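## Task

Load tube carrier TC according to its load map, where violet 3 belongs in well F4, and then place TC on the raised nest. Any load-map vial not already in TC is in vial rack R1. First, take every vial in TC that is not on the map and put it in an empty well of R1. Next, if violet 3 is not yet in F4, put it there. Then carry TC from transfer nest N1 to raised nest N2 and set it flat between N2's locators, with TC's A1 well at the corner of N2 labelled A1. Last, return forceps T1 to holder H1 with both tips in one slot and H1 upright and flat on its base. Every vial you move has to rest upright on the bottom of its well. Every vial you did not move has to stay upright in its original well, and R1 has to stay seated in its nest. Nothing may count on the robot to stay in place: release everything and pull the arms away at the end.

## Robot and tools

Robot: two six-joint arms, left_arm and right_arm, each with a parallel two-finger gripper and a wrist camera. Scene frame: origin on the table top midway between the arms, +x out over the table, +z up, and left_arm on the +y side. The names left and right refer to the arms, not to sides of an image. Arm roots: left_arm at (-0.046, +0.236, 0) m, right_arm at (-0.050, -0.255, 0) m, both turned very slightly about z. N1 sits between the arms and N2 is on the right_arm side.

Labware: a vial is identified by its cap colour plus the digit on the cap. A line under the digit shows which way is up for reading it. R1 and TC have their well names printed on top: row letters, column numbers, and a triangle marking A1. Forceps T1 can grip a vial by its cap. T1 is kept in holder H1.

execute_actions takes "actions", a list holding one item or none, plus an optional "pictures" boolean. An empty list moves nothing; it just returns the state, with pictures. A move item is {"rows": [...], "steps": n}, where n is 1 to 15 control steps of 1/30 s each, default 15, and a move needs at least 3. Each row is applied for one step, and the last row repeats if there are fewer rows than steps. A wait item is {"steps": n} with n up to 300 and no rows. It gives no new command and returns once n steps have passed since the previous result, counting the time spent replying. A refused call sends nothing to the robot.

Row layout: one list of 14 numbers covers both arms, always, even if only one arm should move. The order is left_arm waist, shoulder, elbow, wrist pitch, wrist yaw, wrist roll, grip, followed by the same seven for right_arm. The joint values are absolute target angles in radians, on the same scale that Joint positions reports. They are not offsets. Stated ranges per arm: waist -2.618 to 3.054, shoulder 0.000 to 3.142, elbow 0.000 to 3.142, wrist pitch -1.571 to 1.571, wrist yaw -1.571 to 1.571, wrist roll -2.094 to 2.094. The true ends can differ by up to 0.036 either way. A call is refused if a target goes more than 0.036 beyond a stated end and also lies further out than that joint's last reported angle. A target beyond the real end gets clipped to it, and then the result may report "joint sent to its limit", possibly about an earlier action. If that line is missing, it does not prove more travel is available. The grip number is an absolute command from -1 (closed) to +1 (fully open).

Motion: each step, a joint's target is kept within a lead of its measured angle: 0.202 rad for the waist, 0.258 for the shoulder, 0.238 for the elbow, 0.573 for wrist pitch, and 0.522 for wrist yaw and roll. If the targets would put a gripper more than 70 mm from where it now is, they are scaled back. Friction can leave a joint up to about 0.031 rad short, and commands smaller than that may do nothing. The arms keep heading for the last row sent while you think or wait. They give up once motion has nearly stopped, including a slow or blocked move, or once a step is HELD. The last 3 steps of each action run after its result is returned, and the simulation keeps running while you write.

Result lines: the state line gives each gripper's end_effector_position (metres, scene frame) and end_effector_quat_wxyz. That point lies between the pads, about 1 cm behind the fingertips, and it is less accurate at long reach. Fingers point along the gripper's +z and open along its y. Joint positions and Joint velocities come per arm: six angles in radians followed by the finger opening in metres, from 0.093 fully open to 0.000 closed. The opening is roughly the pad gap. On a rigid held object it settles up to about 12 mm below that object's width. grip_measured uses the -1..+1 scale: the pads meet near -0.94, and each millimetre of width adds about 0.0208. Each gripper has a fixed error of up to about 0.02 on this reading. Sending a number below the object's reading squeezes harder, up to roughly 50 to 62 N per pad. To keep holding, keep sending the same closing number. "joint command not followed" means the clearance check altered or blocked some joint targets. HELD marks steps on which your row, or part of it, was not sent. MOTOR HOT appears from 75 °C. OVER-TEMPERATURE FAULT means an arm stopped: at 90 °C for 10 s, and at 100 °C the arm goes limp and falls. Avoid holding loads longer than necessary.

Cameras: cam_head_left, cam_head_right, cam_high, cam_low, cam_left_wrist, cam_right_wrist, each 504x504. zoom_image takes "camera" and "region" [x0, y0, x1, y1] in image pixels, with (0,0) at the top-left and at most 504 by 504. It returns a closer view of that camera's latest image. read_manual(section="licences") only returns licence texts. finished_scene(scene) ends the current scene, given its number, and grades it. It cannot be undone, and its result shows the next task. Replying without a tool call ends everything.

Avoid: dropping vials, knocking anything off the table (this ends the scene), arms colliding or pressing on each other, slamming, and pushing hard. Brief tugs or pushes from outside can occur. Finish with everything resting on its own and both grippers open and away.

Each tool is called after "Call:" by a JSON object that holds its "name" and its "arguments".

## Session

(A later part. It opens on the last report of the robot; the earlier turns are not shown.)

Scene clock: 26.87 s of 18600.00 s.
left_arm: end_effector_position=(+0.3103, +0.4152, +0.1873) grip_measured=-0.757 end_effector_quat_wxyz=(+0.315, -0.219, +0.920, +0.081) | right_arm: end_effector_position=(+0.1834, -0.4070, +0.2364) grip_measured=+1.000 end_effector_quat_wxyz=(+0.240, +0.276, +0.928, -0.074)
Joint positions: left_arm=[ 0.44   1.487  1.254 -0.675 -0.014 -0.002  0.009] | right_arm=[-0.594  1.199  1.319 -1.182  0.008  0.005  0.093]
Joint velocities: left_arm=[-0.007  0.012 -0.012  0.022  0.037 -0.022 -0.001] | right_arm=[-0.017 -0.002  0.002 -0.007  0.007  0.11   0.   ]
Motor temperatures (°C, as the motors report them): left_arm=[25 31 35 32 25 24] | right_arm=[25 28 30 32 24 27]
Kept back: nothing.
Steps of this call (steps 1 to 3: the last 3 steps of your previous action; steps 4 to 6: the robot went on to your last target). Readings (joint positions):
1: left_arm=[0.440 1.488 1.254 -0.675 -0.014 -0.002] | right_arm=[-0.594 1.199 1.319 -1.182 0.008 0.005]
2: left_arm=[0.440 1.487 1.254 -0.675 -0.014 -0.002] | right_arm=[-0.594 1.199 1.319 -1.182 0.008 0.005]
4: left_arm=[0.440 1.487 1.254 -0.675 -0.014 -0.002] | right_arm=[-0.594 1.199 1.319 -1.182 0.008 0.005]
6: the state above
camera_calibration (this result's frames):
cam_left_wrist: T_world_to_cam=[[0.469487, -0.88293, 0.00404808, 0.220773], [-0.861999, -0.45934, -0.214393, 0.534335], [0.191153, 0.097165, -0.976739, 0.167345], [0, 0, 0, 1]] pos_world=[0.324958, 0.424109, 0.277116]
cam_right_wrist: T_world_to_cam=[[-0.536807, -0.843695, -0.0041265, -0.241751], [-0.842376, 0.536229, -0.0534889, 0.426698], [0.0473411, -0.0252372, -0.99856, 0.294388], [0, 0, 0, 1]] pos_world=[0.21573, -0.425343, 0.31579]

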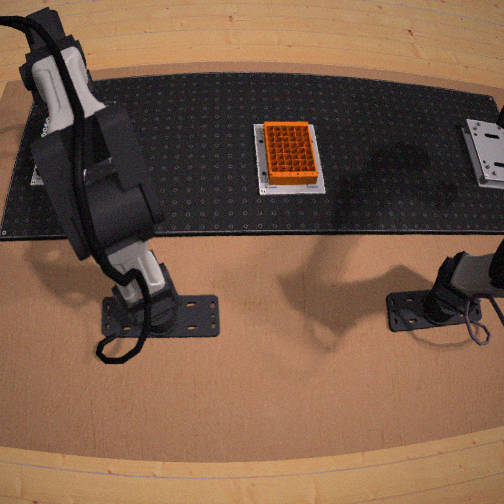

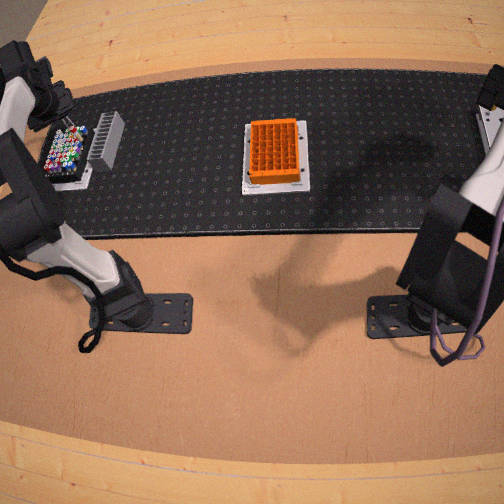

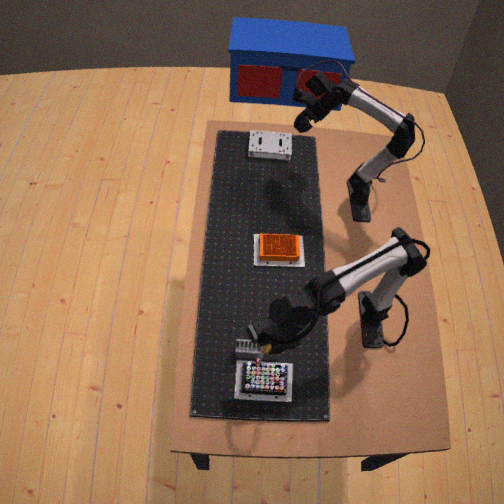

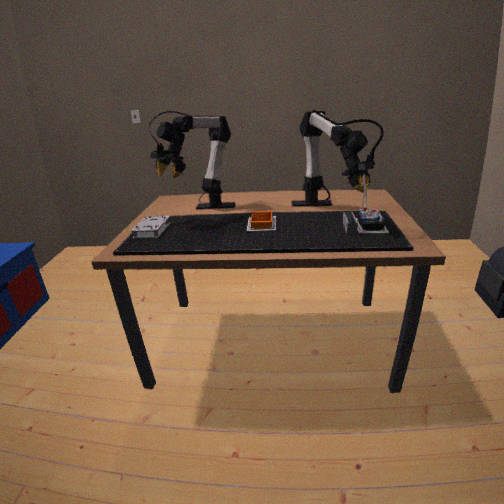

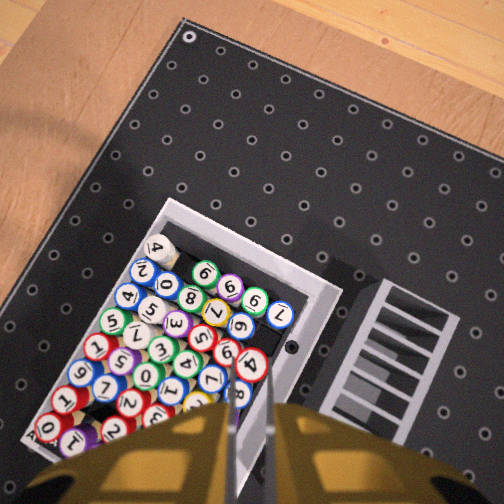

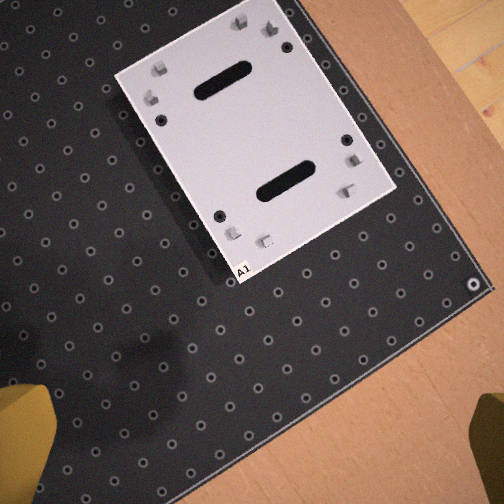

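Call:
{"name": "execute_actions", "arguments": {"actions": [{"rows":[[0.435,1.50,1.26,-0.66,-0.02,0,-0.76,-0.6,1.2,1.3,-1.2,0,0,1],[0.435,1.506,1.26,-0.66,-0.02,0,-0.76,-0.6,1.2,1.3,-1.2,0,0,1],[0.435,1.511,1.26,-0.66,-0.02,0,-0.76,-0.6,1.2,1.3,-1.2,0,0,1],[0.435,1.515,1.26,-0.66,-0.02,0,-0.76,-0.6,1.2,1.3,-1.2,0,0,1],[0.435,1.518,1.26,-0.66,-0.02,0,-0.76,-0.6,1.2,1.3,-1.2,0,0,1],[0.435,1.521,1.26,-0.66,-0.02,0,-0.76,-0.6,1.2,1.3,-1.2,0,0,1],[0.435,1.524,1.26,-0.66,-0.02,0,-0.76,-0.6,1.2,1.3,-1.2,0,0,1],[0.435,1.527,1.26,-0.66,-0.02,0,-0.76,-0.6,1.2,1.3,-1.2,0,0,1],[0.435,1.53,1.26,-0.66,-0.02,0,-0.76,-0.6,1.2,1.3,-1.2,0,0,1],[0.435,1.533,1.26,-0.66,-0.02,0,-0.76,-0.6,1.2,1.3,-1.2,0,0,1]],"steps":15}], "pictures": true}}

Call:
{"name": "zoom_image", "arguments": {"camera": "cam_left_wrist", "region": [130,250,310,430]}}

Scene clock: 27.43 s of 18600.00 s.
left_arm: end_effector_position=(+0.3120, +0.4160, +0.1768) grip_measured=-0.757 end_effector_quat_wxyz=(+0.303, -0.220, +0.924, +0.078) | right_arm: end_effector_position=(+0.1834, -0.4070, +0.2364) grip_measured=+1.000 end_effector_quat_wxyz=(+0.240, +0.276, +0.928, -0.074)
Joint positions: left_arm=[ 0.44   1.514  1.254 -0.675 -0.014 -0.002  0.009] | right_arm=[-0.594  1.199  1.319 -1.182  0.008  0.005  0.093]
Joint velocities: left_arm=[-0.017  0.061  0.007 -0.022 -0.066 -0.007  0.   ] | right_arm=[-0.007  0.002  0.002  0.007  0.022  0.022  0.   ]
Motor temperatures (°C, as the motors report them): left_arm=[25 31 35 32 25 24] | right_arm=[25 28 30 32 24 27]
Steps of this call (steps 1 to 5: the robot went on to your last target; steps 6 to 17: the first 12 steps of this action). Readings (joint positions):
6: left_arm=[0.440 1.487 1.254 -0.675 -0.014 -0.002] | right_arm=[-0.594 1.199 1.319 -1.182 0.008 0.005]
7: left_arm=[0.440 1.487 1.254 -0.675 -0.014 -0.002] | right_arm=[-0.594 1.199 1.319 -1.182 0.008 0.005]
9: left_arm=[0.440 1.488 1.254 -0.675 -0.014 -0.002] | right_arm=[-0.594 1.199 1.319 -1.182 0.008 0.005]
13: left_arm=[0.440 1.501 1.254 -0.675 -0.014 -0.002] | right_arm=[-0.594 1.199 1.319 -1.182 0.008 0.005]
17: the state above
camera_calibration (this result's frames):
cam_left_wrist: T_world_to_cam=[[0.469577, -0.882886, 0.00327328, 0.220853], [-0.866944, -0.461793, -0.187499, 0.531743], [0.167052, 0.0852073, -0.982259, 0.170212], [0, 0, 0, 1]] pos_world=[0.328849, 0.426039, 0.26617]
cam_right_wrist: T_world_to_cam=[[-0.536807, -0.843695, -0.0041265, -0.241751], [-0.842376, 0.536229, -0.0534889, 0.426698], [0.0473411, -0.0252372, -0.99856, 0.294388], [0, 0, 0, 1]] pos_world=[0.21573, -0.425343, 0.31579]

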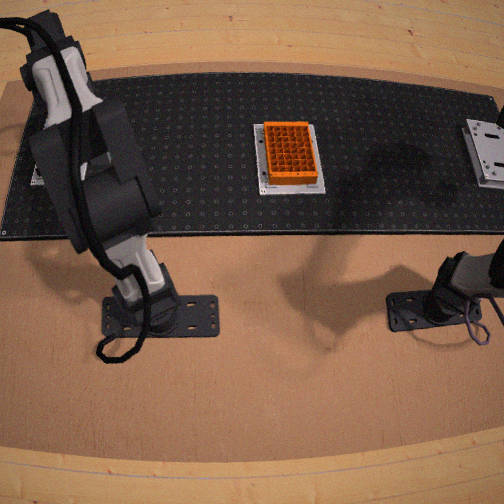

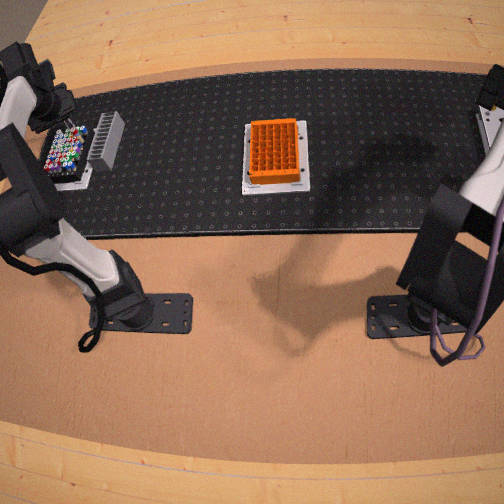

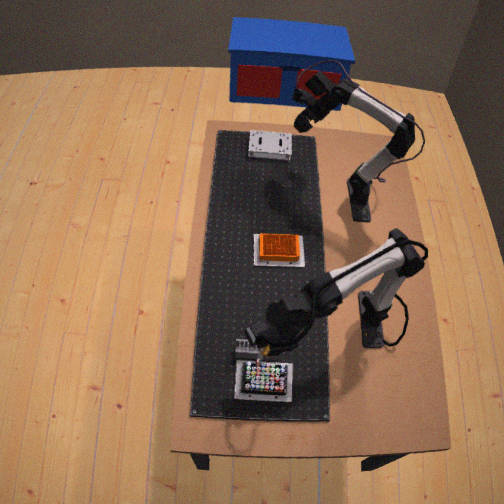

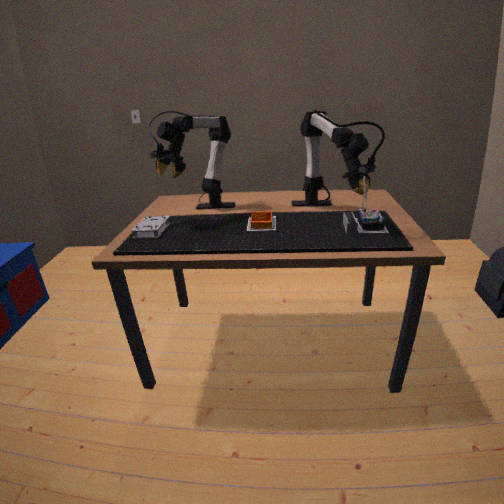

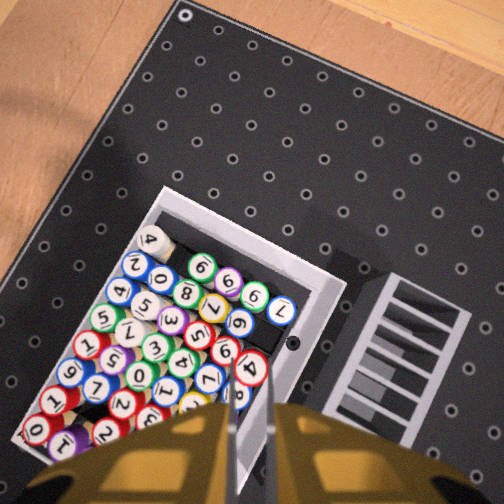

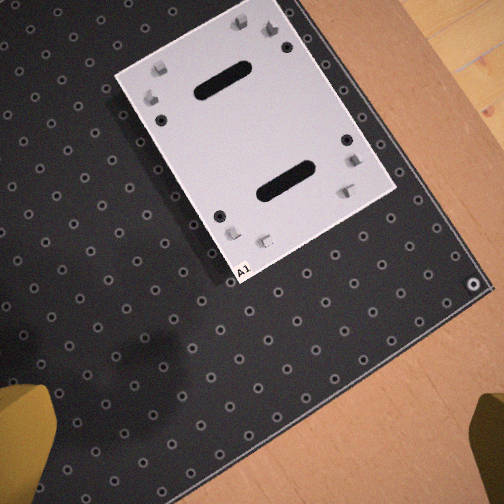

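Region (130, 250, 310, 430) of cam_left_wrist's 504x504 image, scaled by 2.800, with more detail than that image has.

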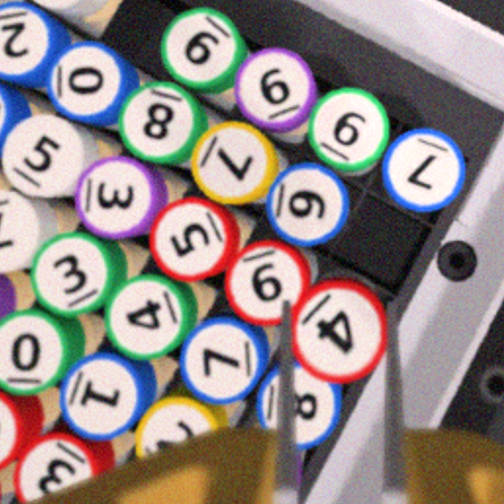

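Call:
{"name": "execute_actions", "arguments": {"actions": []}}

Scene clock: 28.03 s of 18600.00 s.
left_arm: end_effector_position=(+0.3121, +0.4161, +0.1764) grip_measured=-0.757 end_effector_quat_wxyz=(+0.302, -0.220, +0.924, +0.078) | right_arm: end_effector_position=(+0.1834, -0.4070, +0.2364) grip_measured=+1.000 end_effector_quat_wxyz=(+0.240, +0.276, +0.928, -0.074)
Joint positions: left_arm=[ 0.44   1.516  1.254 -0.675 -0.014 -0.002  0.009] | right_arm=[-0.594  1.199  1.319 -1.182  0.008  0.005  0.093]
Joint velocities: left_arm=[ 0.007  0.002 -0.002  0.022  0.007  0.066  0.   ] | right_arm=[-0.007 -0.012 -0.012 -0.022  0.007  0.007  0.   ]
Motor temperatures (°C, as the motors report them): left_arm=[25 31 35 32 25 24] | right_arm=[25 28 30 32 24 27]
Kept back: nothing.
Steps of this call (steps 1 to 3: the last 3 steps of your previous action; steps 4 to 15: the robot went on to your last target; steps 16 to 18: nothing new was sent). Readings (joint positions):
1: left_arm=[0.440 1.515 1.254 -0.675 -0.014 -0.002] | right_arm=[-0.594 1.199 1.319 -1.182 0.008 0.005]
2: left_arm=[0.440 1.516 1.254 -0.675 -0.014 -0.002] | right_arm=[-0.594 1.199 1.319 -1.182 0.008 0.005]
4: left_arm=[0.440 1.516 1.254 -0.675 -0.014 -0.002] | right_arm=[-0.594 1.199 1.319 -1.182 0.008 0.005]
8: left_arm=[0.440 1.516 1.254 -0.675 -0.014 -0.002] | right_arm=[-0.594 1.199 1.319 -1.182 0.008 0.005]
18: the state above
All arms were judged still, so your last target was given up. Only a new action makes them travel on or press farther. Fingers that are still opening or closing keep moving.
camera_calibration (this result's frames):
cam_left_wrist: T_world_to_cam=[[0.46958, -0.882884, 0.00324094, 0.220856], [-0.867135, -0.461888, -0.186375, 0.531633], [0.166044, 0.0847077, -0.982473, 0.17033], [0, 0, 0, 1]] pos_world=[0.329006, 0.426117, 0.265712]
cam_right_wrist: T_world_to_cam=[[-0.536807, -0.843695, -0.0041265, -0.241751], [-0.842376, 0.536229, -0.0534889, 0.426698], [0.0473411, -0.0252372, -0.99856, 0.294388], [0, 0, 0, 1]] pos_world=[0.21573, -0.425343, 0.31579]

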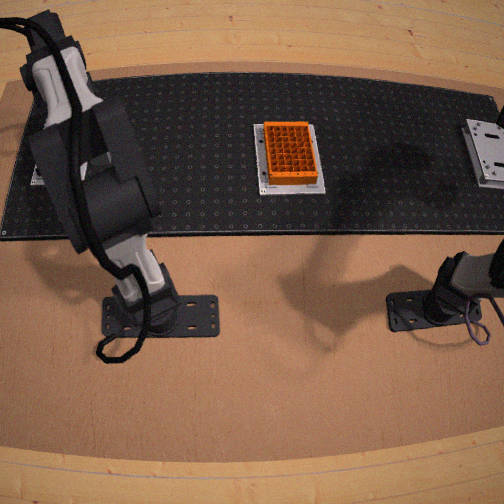

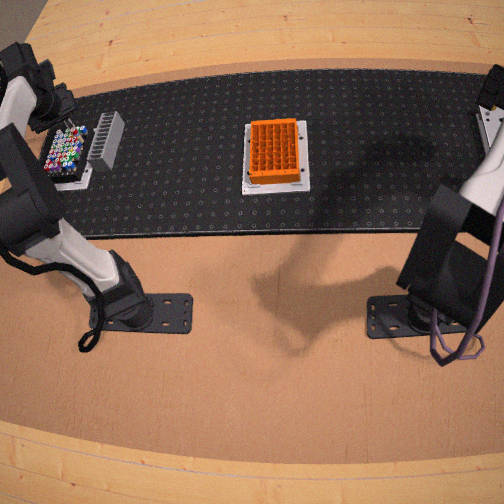

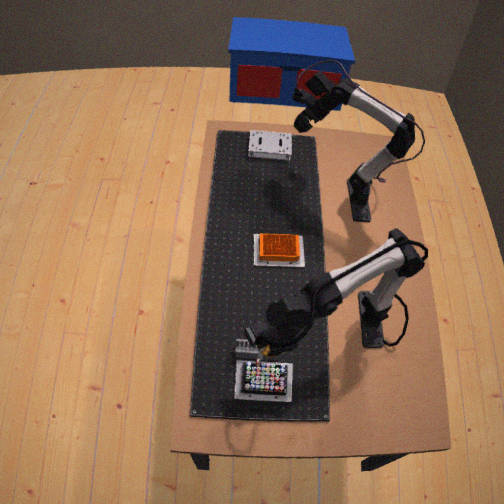

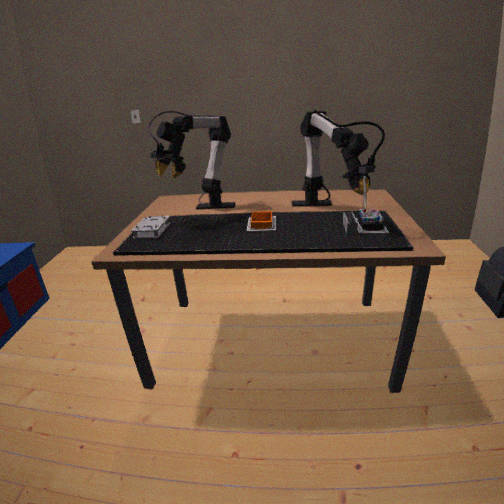

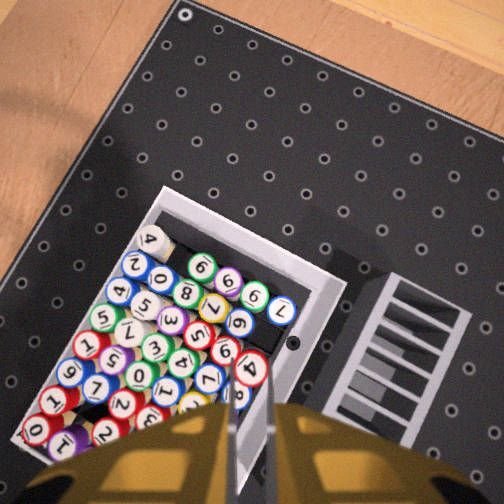

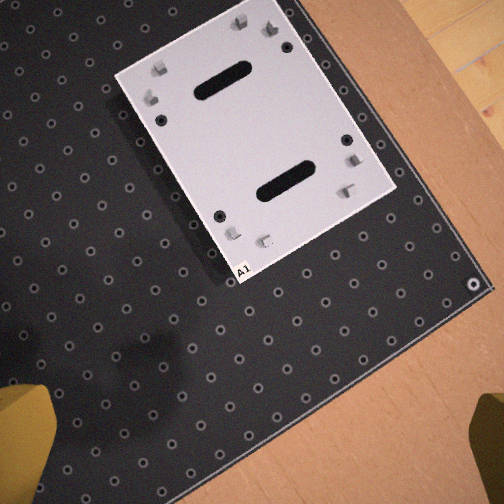

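Call:
{"name": "execute_actions", "arguments": {"actions": [{"rows":[[0.435,1.516,1.26,-0.66,-0.02,0,-0.86,-0.6,1.2,1.3,-1.2,0,0,1],[0.435,1.516,1.26,-0.66,-0.02,0,-0.86,-0.6,1.2,1.3,-1.2,0,0,1],[0.435,1.516,1.26,-0.66,-0.02,0,-0.86,-0.6,1.2,1.3,-1.2,0,0,1],[0.435,1.516,1.26,-0.66,-0.02,0,-0.86,-0.6,1.2,1.3,-1.2,0,0,1],[0.435,1.516,1.26,-0.66,-0.02,0,-0.86,-0.6,1.2,1.3,-1.2,0,0,1],[0.435,1.49,1.26,-0.66,-0.02,0,-0.86,-0.6,1.2,1.3,-1.2,0,0,1],[0.435,1.48,1.26,-0.66,-0.02,0,-0.86,-0.6,1.2,1.3,-1.2,0,0,1],[0.435,1.47,1.26,-0.66,-0.02,0,-0.86,-0.6,1.2,1.3,-1.2,0,0,1],[0.435,1.462,1.26,-0.68,-0.02,0,-0.86,-0.6,1.2,1.3,-1.2,0,0,1],[0.435,1.462,1.26,-0.69,-0.02,0,-0.86,-0.6,1.2,1.3,-1.2,0,0,1],[0.435,1.462,1.26,-0.699,-0.02,0,-0.86,-0.6,1.2,1.3,-1.2,0,0,1]]}]}}

Call:
{"name": "execute_actions", "arguments": {"actions": [{"rows":[[0.435,1.49,1.26,-0.69,-0.02,0,-0.86,-0.6,1.2,1.3,-1.2,0,0,1],[0.435,1.5,1.26,-0.69,-0.02,0,-0.86,-0.6,1.2,1.3,-1.2,0,0,1],[0.435,1.505,1.26,-0.69,-0.02,0,-0.86,-0.6,1.2,1.3,-1.2,0,0,1],[0.435,1.51,1.26,-0.69,-0.02,0,-0.86,-0.6,1.2,1.3,-1.2,0,0,1],[0.435,1.515,1.26,-0.69,-0.02,0,-0.86,-0.6,1.2,1.3,-1.2,0,0,1],[0.435,1.52,1.26,-0.69,-0.02,0,-0.86,-0.6,1.2,1.3,-1.2,0,0,1],[0.435,1.525,1.26,-0.69,-0.02,0,-0.86,-0.6,1.2,1.3,-1.2,0,0,1],[0.435,1.53,1.26,-0.69,-0.02,0,-0.86,-0.6,1.2,1.3,-1.2,0,0,1]]}], "pictures": true}}

Scene clock: 28.73 s of 18600.00 s.
left_arm: end_effector_position=(+0.3097, +0.4149, +0.1845) grip_measured=-0.849 end_effector_quat_wxyz=(+0.310, -0.219, +0.922, +0.080) | right_arm: end_effector_position=(+0.1834, -0.4070, +0.2364) grip_measured=+1.000 end_effector_quat_wxyz=(+0.240, +0.276, +0.928, -0.074)
Joint positions: left_arm=[ 0.44   1.492  1.254 -0.681 -0.014 -0.002  0.004] | right_arm=[-0.594  1.199  1.319 -1.182  0.008  0.005  0.093]
Joint velocities: left_arm=[-0.012 -0.149 -0.012 -0.051 -0.022 -0.051 -0.001] | right_arm=[-0.007  0.002  0.002 -0.022 -0.007 -0.022  0.   ]
Motor temperatures (°C, as the motors report them): left_arm=[25 31 35 32 25 24] | right_arm=[25 28 30 32 24 27]
Steps of this call (steps 1 to 9: nothing new was sent; steps 10 to 21: the first 12 steps of this action). Readings (joint positions):
10: left_arm=[0.440 1.516 1.254 -0.675 -0.014 -0.002] | right_arm=[-0.594 1.199 1.319 -1.182 0.008 0.005]
11: left_arm=[0.440 1.516 1.254 -0.675 -0.014 -0.002] | right_arm=[-0.594 1.199 1.319 -1.182 0.008 0.005]
13: left_arm=[0.440 1.516 1.254 -0.675 -0.014 -0.002] | right_arm=[-0.594 1.199 1.319 -1.182 0.008 0.005]
17: left_arm=[0.440 1.514 1.254 -0.675 -0.014 -0.002] | right_arm=[-0.594 1.199 1.319 -1.182 0.008 0.005]
21: the state above

Scene clock: 29.23 s of 18600.00 s.
left_arm: end_effector_position=(+0.3105, +0.4153, +0.1746) grip_measured=-0.849 end_effector_quat_wxyz=(+0.297, -0.220, +0.926, +0.076) | right_arm: end_effector_position=(+0.1834, -0.4070, +0.2364) grip_measured=+1.000 end_effector_quat_wxyz=(+0.240, +0.276, +0.928, -0.074)
Joint positions: left_arm=[ 0.44   1.517  1.254 -0.684 -0.014 -0.002  0.004] | right_arm=[-0.594  1.199  1.319 -1.182  0.008  0.005  0.093]
Joint velocities: left_arm=[-0.002  0.032 -0.002 -0.037  0.007 -0.022  0.001] | right_arm=[-0.002  0.007  0.002 -0.007  0.007  0.037  0.   ]
Motor temperatures (°C, as the motors report them): left_arm=[25 31 35 32 25 24] | right_arm=[25 28 30 32 24 27]
Steps of this call (steps 1 to 3: the last 3 steps of your previous action; steps 4 to 15: the first 12 steps of this action). Readings (joint positions):
4: left_arm=[0.440 1.484 1.254 -0.684 -0.014 -0.002] | right_arm=[-0.594 1.199 1.319 -1.182 0.008 0.005]
5: left_arm=[0.440 1.484 1.254 -0.684 -0.014 -0.002] | right_arm=[-0.594 1.199 1.319 -1.182 0.008 0.005]
7: left_arm=[0.440 1.484 1.254 -0.684 -0.014 -0.002] | right_arm=[-0.594 1.199 1.319 -1.182 0.008 0.005]
11: left_arm=[0.440 1.498 1.254 -0.684 -0.014 -0.002] | right_arm=[-0.594 1.199 1.319 -1.182 0.008 0.005]
15: the state above
camera_calibration (this result's frames):
cam_left_wrist: T_world_to_cam=[[0.46961, -0.882869, 0.00293889, 0.22095], [-0.868868, -0.462748, -0.175875, 0.528594], [0.156634, 0.080039, -0.984408, 0.1741], [0, 0, 0, 1]] pos_world=[0.328248, 0.425741, 0.263702]
cam_right_wrist: T_world_to_cam=[[-0.536807, -0.843695, -0.0041265, -0.241751], [-0.842376, 0.536229, -0.0534889, 0.426698], [0.0473411, -0.0252372, -0.99856, 0.294388], [0, 0, 0, 1]] pos_world=[0.21573, -0.425343, 0.31579]

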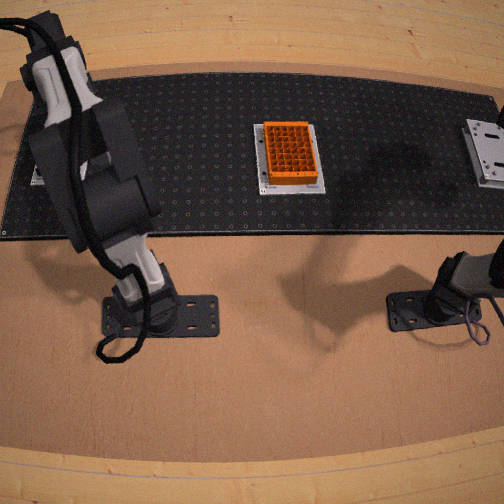

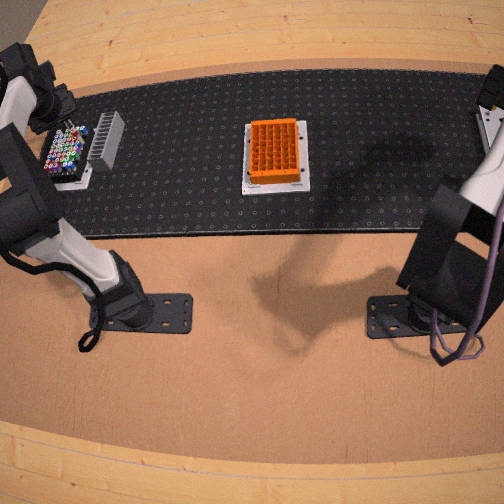

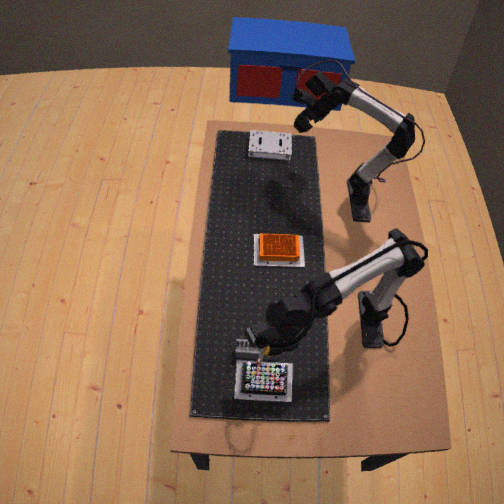

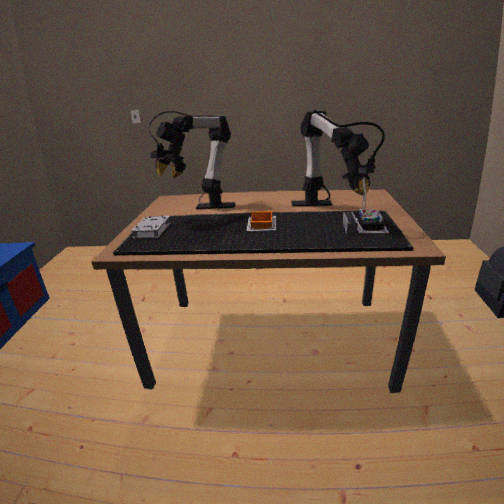

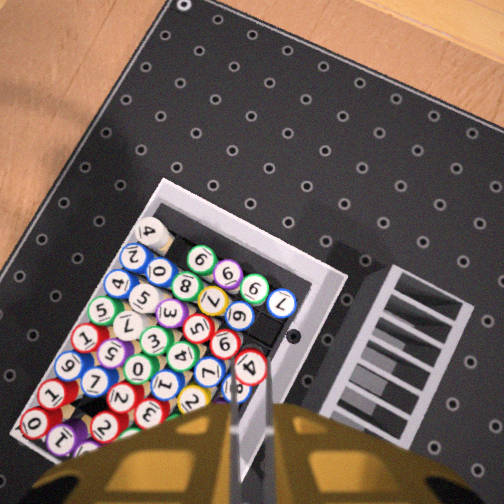

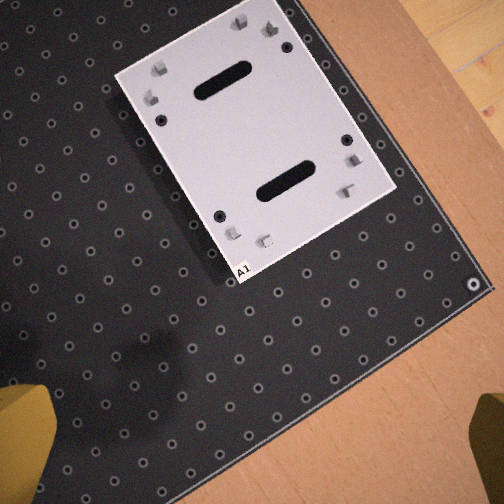

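Call:
{"name": "execute_actions", "arguments": {"actions": [{"rows":[[0.435,1.535,1.26,-0.68,-0.02,0,-0.86,-0.6,1.2,1.3,-1.2,0,0,1],[0.435,1.54,1.26,-0.68,-0.02,0,-0.86,-0.6,1.2,1.3,-1.2,0,0,1],[0.435,1.545,1.26,-0.67,-0.02,0,-0.86,-0.6,1.2,1.3,-1.2,0,0,1],[0.435,1.55,1.26,-0.66,-0.02,0,-0.86,-0.6,1.2,1.3,-1.2,0,0,1],[0.435,1.555,1.26,-0.655,-0.02,0,-0.86,-0.6,1.2,1.3,-1.2,0,0,1],[0.435,1.56,1.26,-0.65,-0.02,0,-0.86,-0.6,1.2,1.3,-1.2,0,0,1],[0.435,1.565,1.26,-0.65,-0.02,0,-0.86,-0.6,1.2,1.3,-1.2,0,0,1],[0.435,1.57,1.26,-0.65,-0.02,0,-0.86,-0.6,1.2,1.3,-1.2,0,0,1]]}], "pictures": true}}

Scene clock: 29.77 s of 18600.00 s.
left_arm: end_effector_position=(+0.3147, +0.4174, +0.1612) grip_measured=-0.849 end_effector_quat_wxyz=(+0.285, -0.221, +0.930, +0.074) | right_arm: end_effector_position=(+0.1834, -0.4070, +0.2364) grip_measured=+1.000 end_effector_quat_wxyz=(+0.240, +0.276, +0.928, -0.074)
Joint positions: left_arm=[ 0.44   1.556  1.254 -0.671 -0.014 -0.002  0.004] | right_arm=[-0.594  1.199  1.319 -1.182  0.008  0.005  0.093]
Joint velocities: left_arm=[-0.002  0.002  0.002  0.139  0.007  0.007  0.001] | right_arm=[-0.002 -0.007 -0.012  0.081 -0.037  0.037  0.   ]
Motor temperatures (°C, as the motors report them): left_arm=[25 31 35 32 25 24] | right_arm=[25 28 30 32 24 27]
Steps of this call (steps 1 to 3: the last 3 steps of your previous action; step 4: the robot went on to your last target; steps 5 to 16: the first 12 steps of this action). Readings (joint positions):
5: left_arm=[0.440 1.518 1.254 -0.684 -0.014 -0.002] | right_arm=[-0.594 1.199 1.319 -1.182 0.008 0.005]
6: left_arm=[0.440 1.518 1.254 -0.684 -0.014 -0.002] | right_arm=[-0.594 1.199 1.319 -1.182 0.008 0.005]
8: left_arm=[0.440 1.519 1.254 -0.684 -0.014 -0.002] | right_arm=[-0.594 1.199 1.319 -1.182 0.008 0.005]
12: left_arm=[0.440 1.540 1.254 -0.678 -0.014 -0.002] | right_arm=[-0.594 1.199 1.319 -1.182 0.008 0.005]
16: the state above
camera_calibration (this result's frames):
cam_left_wrist: T_world_to_cam=[[0.469671, -0.882839, 0.00218238, 0.220945], [-0.872761, -0.464679, -0.149539, 0.528692], [0.133033, 0.0683295, -0.988753, 0.173143], [0, 0, 0, 1]] pos_world=[0.334616, 0.4289, 0.249774]
cam_right_wrist: T_world_to_cam=[[-0.536807, -0.843695, -0.0041265, -0.241751], [-0.842376, 0.536229, -0.0534889, 0.426698], [0.0473411, -0.0252372, -0.99856, 0.294388], [0, 0, 0, 1]] pos_world=[0.21573, -0.425343, 0.31579]

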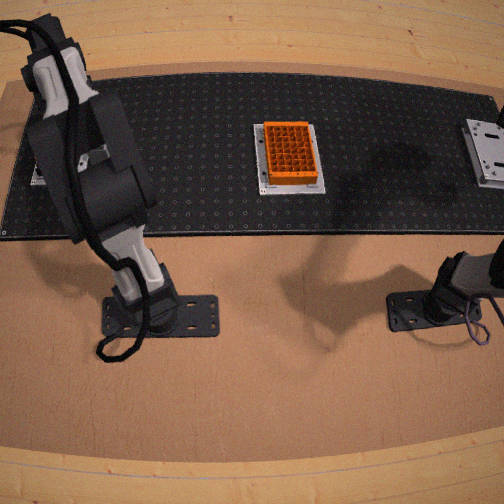

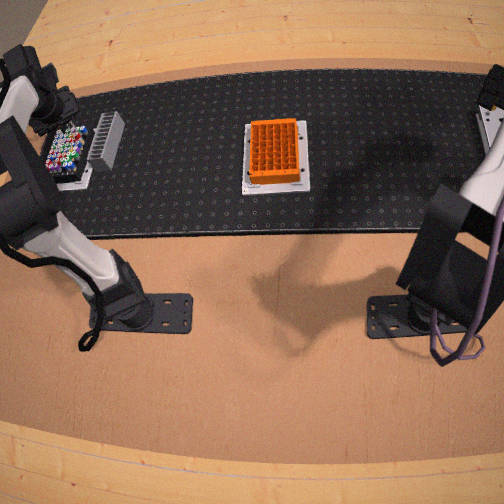

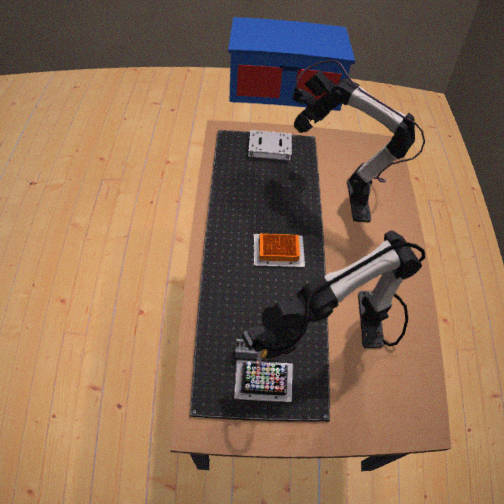

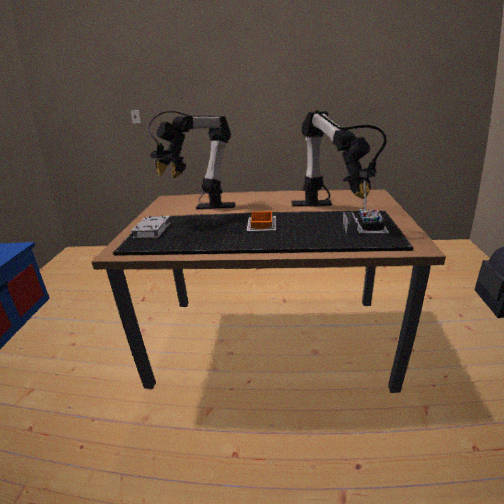

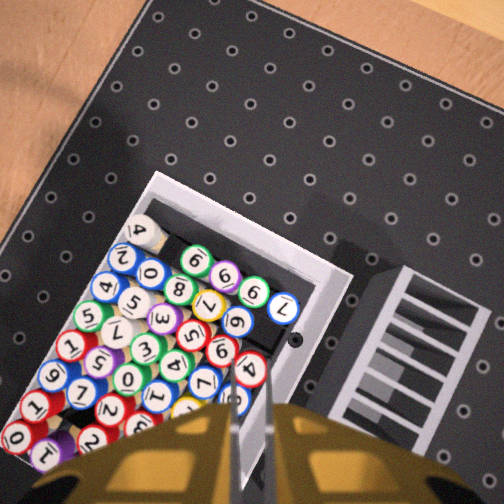

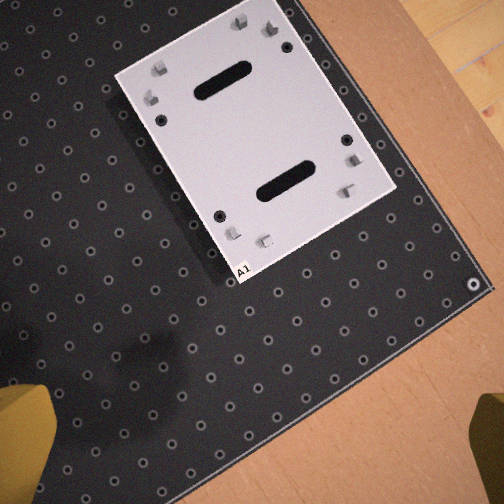

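In. A bit lower, release, lift.

Call:
{"name": "execute_actions", "arguments": {"actions": [{"rows":[[0.435,1.575,1.26,-0.66,-0.02,0,-0.86,-0.6,1.2,1.3,-1.2,0,0,1],[0.435,1.58,1.26,-0.66,-0.02,0,-0.86,-0.6,1.2,1.3,-1.2,0,0,1],[0.435,1.583,1.26,-0.66,-0.02,0,-0.86,-0.6,1.2,1.3,-1.2,0,0,1],[0.435,1.583,1.26,-0.66,-0.02,0,-0.86,-0.6,1.2,1.3,-1.2,0,0,1],[0.435,1.583,1.26,-0.66,-0.02,0,-0.86,-0.6,1.2,1.3,-1.2,0,0,1],[0.435,1.583,1.26,-0.66,-0.02,0,-0.8,-0.6,1.2,1.3,-1.2,0,0,1],[0.435,1.583,1.26,-0.66,-0.02,0,-0.76,-0.6,1.2,1.3,-1.2,0,0,1],[0.435,1.583,1.26,-0.66,-0.02,0,-0.735,-0.6,1.2,1.3,-1.2,0,0,1]]}]}}

Call:
{"name": "execute_actions", "arguments": {"actions": [{"rows":[[0.435,1.54,1.26,-0.66,-0.02,0,-0.735,-0.6,1.2,1.3,-1.2,0,0,1],[0.435,1.533,1.26,-0.66,-0.02,0,-0.735,-0.6,1.2,1.3,-1.2,0,0,1],[0.435,1.526,1.26,-0.66,-0.02,0,-0.735,-0.6,1.2,1.3,-1.2,0,0,1],[0.435,1.519,1.26,-0.66,-0.02,0,-0.735,-0.6,1.2,1.3,-1.2,0,0,1],[0.435,1.512,1.26,-0.66,-0.02,0,-0.735,-0.6,1.2,1.3,-1.2,0,0,1],[0.435,1.505,1.26,-0.66,-0.02,0,-0.735,-0.6,1.2,1.3,-1.2,0,0,1],[0.435,1.498,1.26,-0.66,-0.02,0,-0.735,-0.6,1.2,1.3,-1.2,0,0,1],[0.435,1.49,1.26,-0.66,-0.02,0,-0.735,-0.6,1.2,1.3,-1.2,0,0,1]]}], "pictures": true}}

Scene clock: 30.57 s of 18600.00 s.
left_arm: end_effector_position=(+0.3152, +0.4176, +0.1616) grip_measured=-0.738 end_effector_quat_wxyz=(+0.286, -0.221, +0.930, +0.074) | right_arm: end_effector_position=(+0.1834, -0.4070, +0.2364) grip_measured=+1.000 end_effector_quat_wxyz=(+0.240, +0.276, +0.928, -0.074)
Joint positions: left_arm=[ 0.44   1.556  1.254 -0.669 -0.014 -0.002  0.01 ] | right_arm=[-0.594  1.199  1.319 -1.182  0.008  0.005  0.093]
Joint velocities: left_arm=[ 0.012 -0.007  0.012 -0.007 -0.066  0.037  0.   ] | right_arm=[ 0.002  0.012 -0.007 -0.051 -0.037 -0.051  0.   ]
Motor temperatures (°C, as the motors report them): left_arm=[25 31 35 32 25 24] | right_arm=[25 28 30 32 24 27]
Steps of this call (steps 1 to 3: the last 3 steps of your previous action; steps 4 to 12: the robot went on to your last target; steps 13 to 24: the first 12 steps of this action). Readings (joint positions):
13: left_arm=[0.440 1.556 1.254 -0.669 -0.014 -0.002] | right_arm=[-0.594 1.199 1.319 -1.182 0.008 0.005]
14: left_arm=[0.440 1.556 1.254 -0.669 -0.014 -0.002] | right_arm=[-0.594 1.199 1.319 -1.182 0.008 0.005]
16: left_arm=[0.440 1.556 1.254 -0.669 -0.014 -0.002] | right_arm=[-0.594 1.199 1.319 -1.182 0.008 0.005]
20: left_arm=[0.440 1.556 1.254 -0.669 -0.014 -0.002] | right_arm=[-0.594 1.199 1.319 -1.182 0.008 0.005]
24: the state above

Scene clock: 31.07 s of 18600.00 s.
left_arm: end_effector_position=(+0.3130, +0.4165, +0.1786) grip_measured=-0.738 end_effector_quat_wxyz=(+0.306, -0.219, +0.923, +0.079) | right_arm: end_effector_position=(+0.1834, -0.4070, +0.2364) grip_measured=+1.000 end_effector_quat_wxyz=(+0.240, +0.276, +0.928, -0.074)
Joint positions: left_arm=[ 0.44   1.512  1.254 -0.669 -0.014 -0.002  0.01 ] | right_arm=[-0.594  1.199  1.319 -1.182  0.008  0.005  0.093]
Joint velocities: left_arm=[ 0.007 -0.09  -0.007 -0.022  0.007  0.022  0.   ] | right_arm=[ 0.007  0.002 -0.007 -0.022 -0.007  0.051  0.   ]
Motor temperatures (°C, as the motors report them): left_arm=[25 32 35 32 25 24] | right_arm=[25 28 30 32 24 27]
Steps of this call (steps 1 to 3: the last 3 steps of your previous action; steps 4 to 15: the first 12 steps of this action). Readings (joint positions):
4: left_arm=[0.440 1.556 1.254 -0.669 -0.014 -0.002] | right_arm=[-0.594 1.199 1.319 -1.182 0.008 0.005]
5: left_arm=[0.440 1.556 1.254 -0.669 -0.014 -0.002] | right_arm=[-0.594 1.199 1.319 -1.182 0.008 0.005]
7: left_arm=[0.440 1.555 1.254 -0.669 -0.014 -0.002] | right_arm=[-0.594 1.199 1.319 -1.182 0.008 0.005]
11: left_arm=[0.440 1.535 1.254 -0.669 -0.014 -0.002] | right_arm=[-0.594 1.199 1.319 -1.182 0.008 0.005]
15: the state above
camera_calibration (this result's frames):
cam_left_wrist: T_world_to_cam=[[0.469551, -0.882898, 0.00351031, 0.220788], [-0.865503, -0.461078, -0.195732, 0.533815], [0.17443, 0.0888682, -0.980651, 0.167621], [0, 0, 0, 1]] pos_world=[0.329109, 0.426168, 0.268087]
cam_right_wrist: T_world_to_cam=[[-0.536807, -0.843695, -0.0041265, -0.241751], [-0.842376, 0.536229, -0.0534889, 0.426698], [0.0473411, -0.0252372, -0.99856, 0.294388], [0, 0, 0, 1]] pos_world=[0.21573, -0.425343, 0.31579]

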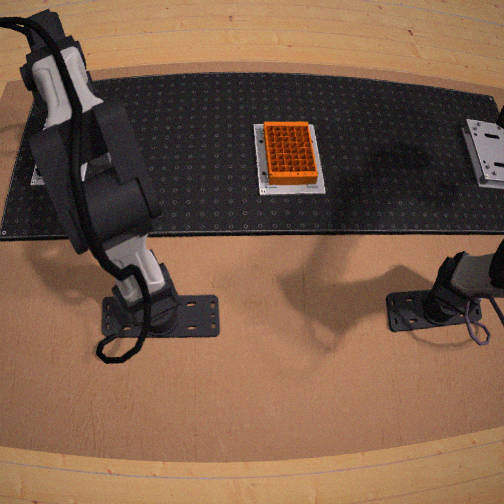

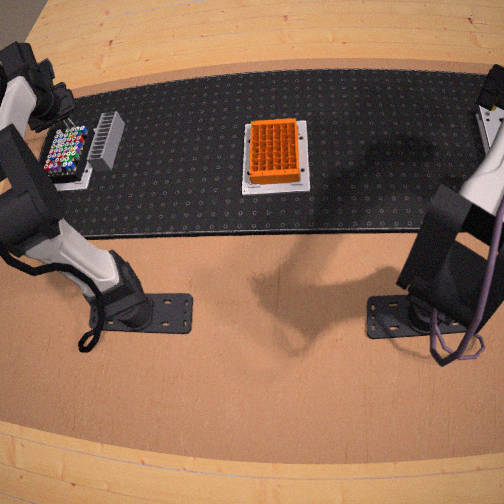

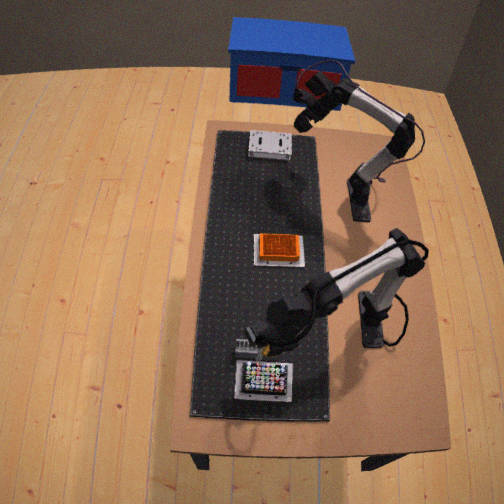

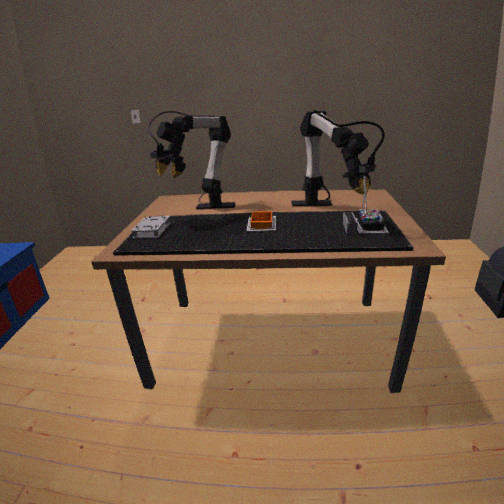

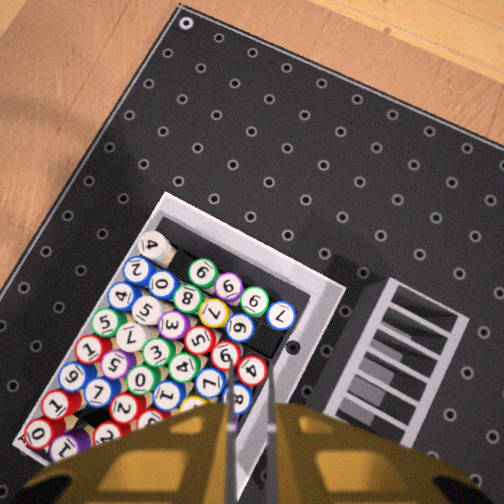

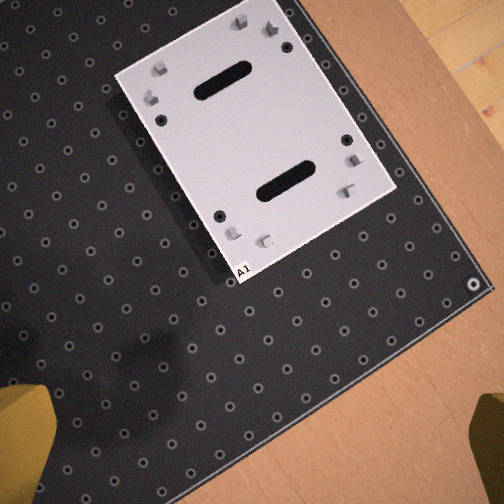

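Call:
{"name": "execute_actions", "arguments": {"actions": [{"rows":[[0.46,1.52,1.285,-0.66,-0.02,0,-0.745,-0.6,1.2,1.3,-1.2,0,0,1],[0.47,1.53,1.295,-0.66,-0.02,0,-0.745,-0.6,1.2,1.3,-1.2,0,0,1],[0.48,1.54,1.305,-0.66,-0.02,0,-0.745,-0.6,1.2,1.3,-1.2,0,0,1],[0.49,1.55,1.315,-0.66,-0.02,0,-0.745,-0.6,1.2,1.3,-1.2,0,0,1],[0.5,1.56,1.325,-0.66,-0.02,0,-0.745,-0.6,1.2,1.3,-1.2,0,0,1],[0.51,1.57,1.335,-0.66,-0.02,0,-0.745,-0.6,1.2,1.3,-1.2,0,0,1],[0.52,1.58,1.345,-0.66,-0.02,0,-0.745,-0.6,1.2,1.3,-1.2,0,0,1],[0.53,1.59,1.355,-0.66,-0.02,0,-0.745,-0.6,1.2,1.3,-1.2,0,0,1],[0.537,1.6,1.357,-0.66,-0.02,0,-0.745,-0.6,1.2,1.3,-1.2,0,0,1],[0.537,1.606,1.357,-0.66,-0.02,0,-0.745,-0.6,1.2,1.3,-1.2,0,0,1]]}]}}

Call:
{"name": "execute_actions", "arguments": {"actions": [{"steps":8}], "pictures": true}}

Call:
{"name": "zoom_image", "arguments": {"camera": "cam_left_wrist", "region": [160,250,340,430]}}

Scene clock: 31.73 s of 18600.00 s.
left_arm: end_effector_position=(+0.3134, +0.4588, +0.1829) grip_measured=-0.742 end_effector_quat_wxyz=(+0.307, -0.260, +0.911, +0.094) | right_arm: end_effector_position=(+0.1834, -0.4070, +0.2364) grip_measured=+1.000 end_effector_quat_wxyz=(+0.240, +0.276, +0.928, -0.074)
Joint positions: left_arm=[ 0.529  1.585  1.337 -0.669 -0.016 -0.002  0.01 ] | right_arm=[-0.594  1.199  1.319 -1.182  0.008  0.005  0.093]
Joint velocities: left_arm=[ 0.051  0.164  0.007 -0.051 -0.051 -0.066  0.   ] | right_arm=[-0.002 -0.002  0.007 -0.022 -0.007 -0.007  0.   ]
Motor temperatures (°C, as the motors report them): left_arm=[25 32 35 32 25 24] | right_arm=[25 28 30 32 24 27]
Steps of this call (steps 1 to 3: the last 3 steps of your previous action; steps 4 to 8: the robot went on to your last target; steps 9 to 20: the first 12 steps of this action). Readings (joint positions):
9: left_arm=[0.441 1.511 1.255 -0.669 -0.014 -0.002] | right_arm=[-0.594 1.199 1.319 -1.182 0.008 0.005]
10: left_arm=[0.443 1.511 1.258 -0.669 -0.014 -0.002] | right_arm=[-0.594 1.199 1.319 -1.182 0.008 0.005]
12: left_arm=[0.456 1.518 1.274 -0.670 -0.014 -0.002] | right_arm=[-0.594 1.199 1.319 -1.182 0.008 0.005]
16: left_arm=[0.499 1.552 1.318 -0.670 -0.014 -0.002] | right_arm=[-0.594 1.199 1.319 -1.182 0.008 0.005]
20: the state above

Scene clock: 32.00 s of 18600.00 s.
left_arm: end_effector_position=(+0.3139, +0.4595, +0.1788) grip_measured=-0.742 end_effector_quat_wxyz=(+0.302, -0.261, +0.912, +0.093) | right_arm: end_effector_position=(+0.1834, -0.4070, +0.2364) grip_measured=+1.000 end_effector_quat_wxyz=(+0.240, +0.276, +0.928, -0.074)
Joint positions: left_arm=[ 0.529  1.595  1.337 -0.669 -0.016 -0.002  0.01 ] | right_arm=[-0.594  1.199  1.319 -1.182  0.008  0.005  0.093]
Joint velocities: left_arm=[-0.007  0.007  0.002 -0.051 -0.051 -0.037 -0.001] | right_arm=[-0.002 -0.002  0.007 -0.081 -0.007 -0.022  0.   ]
Motor temperatures (°C, as the motors report them): left_arm=[25 32 36 32 25 24] | right_arm=[25 28 31 32 24 27]
Kept back: nothing.
Steps of this call (steps 1 to 3: the last 3 steps of your previous action; steps 4 to 8: the robot went on to your last target). Readings (joint positions):
1: left_arm=[0.529 1.590 1.337 -0.669 -0.016 -0.002] | right_arm=[-0.594 1.199 1.319 -1.182 0.008 0.005]
2: left_arm=[0.529 1.593 1.337 -0.669 -0.016 -0.002] | right_arm=[-0.594 1.199 1.319 -1.182 0.008 0.005]
4: left_arm=[0.529 1.595 1.337 -0.669 -0.016 -0.002] | right_arm=[-0.594 1.199 1.319 -1.182 0.008 0.005]
8: the state above
camera_calibration (this result's frames):
cam_left_wrist: T_world_to_cam=[[0.547351, -0.836901, 0.00197401, 0.213043], [-0.820559, -0.537123, -0.195402, 0.575255], [0.164593, 0.105334, -0.980721, 0.159397], [0, 0, 0, 1]] pos_world=[0.329186, 0.470489, 0.26831]
cam_right_wrist: T_world_to_cam=[[-0.536807, -0.843695, -0.0041265, -0.241751], [-0.842376, 0.536229, -0.0534889, 0.426698], [0.0473411, -0.0252372, -0.99856, 0.294388], [0, 0, 0, 1]] pos_world=[0.21573, -0.425343, 0.31579]

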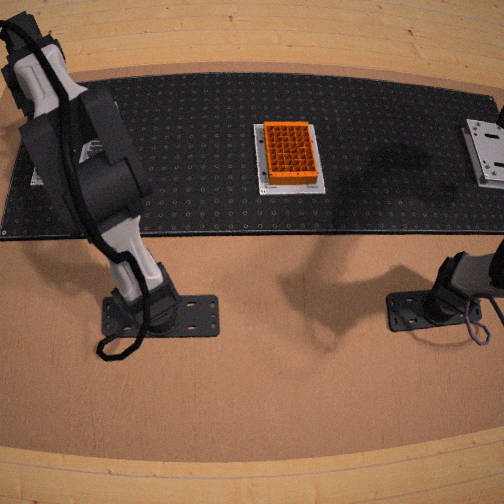

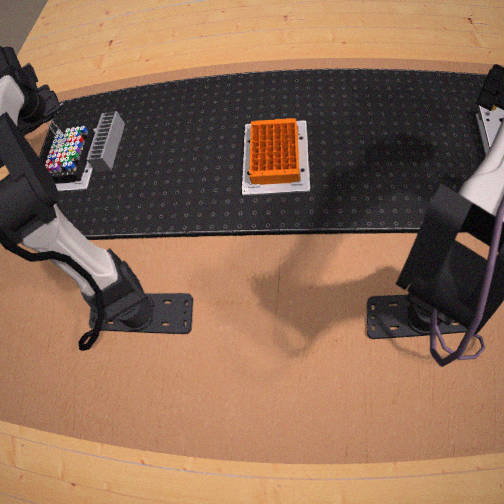

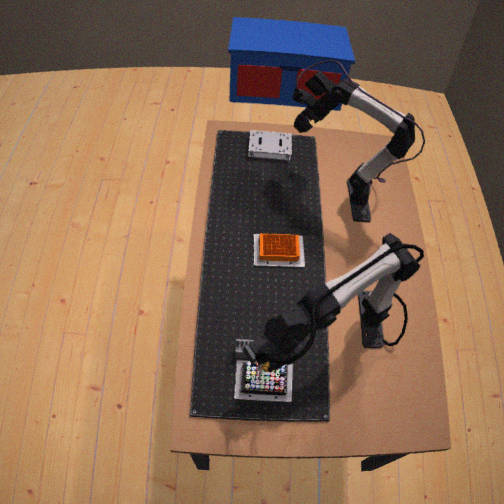

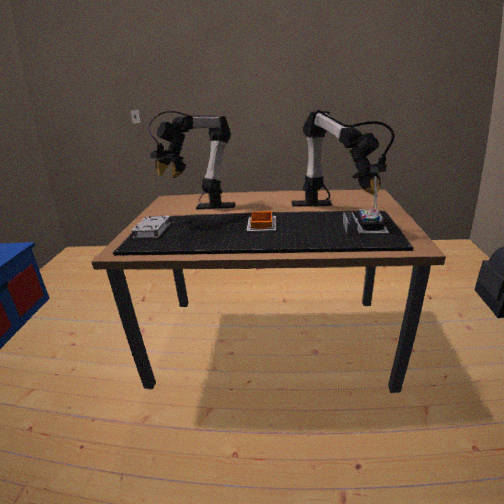

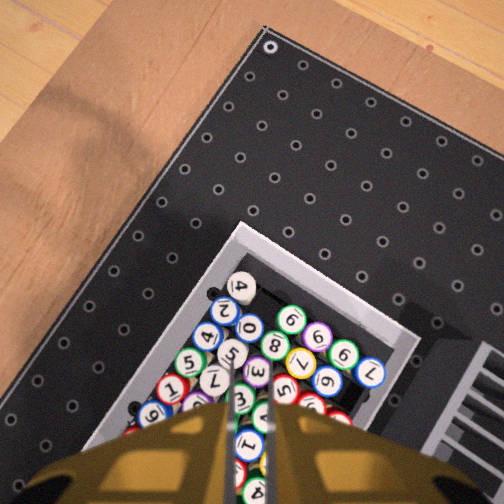

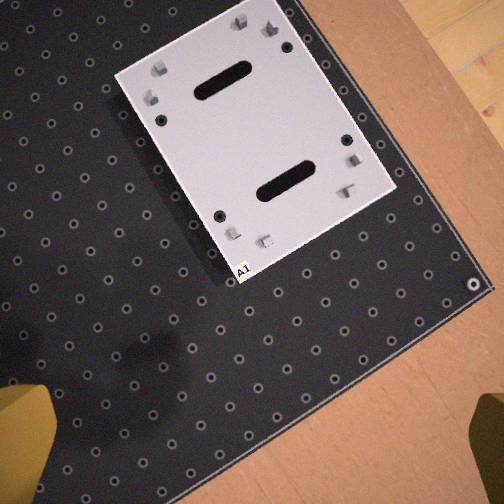

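Region (160, 250, 340, 430) of cam_left_wrist's 504x504 image, scaled by 2.800, with more detail than that image has.

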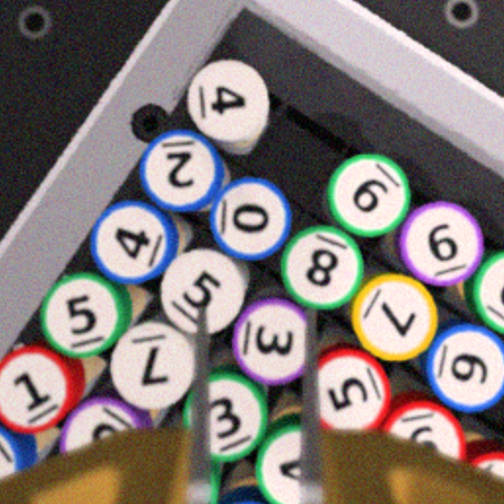

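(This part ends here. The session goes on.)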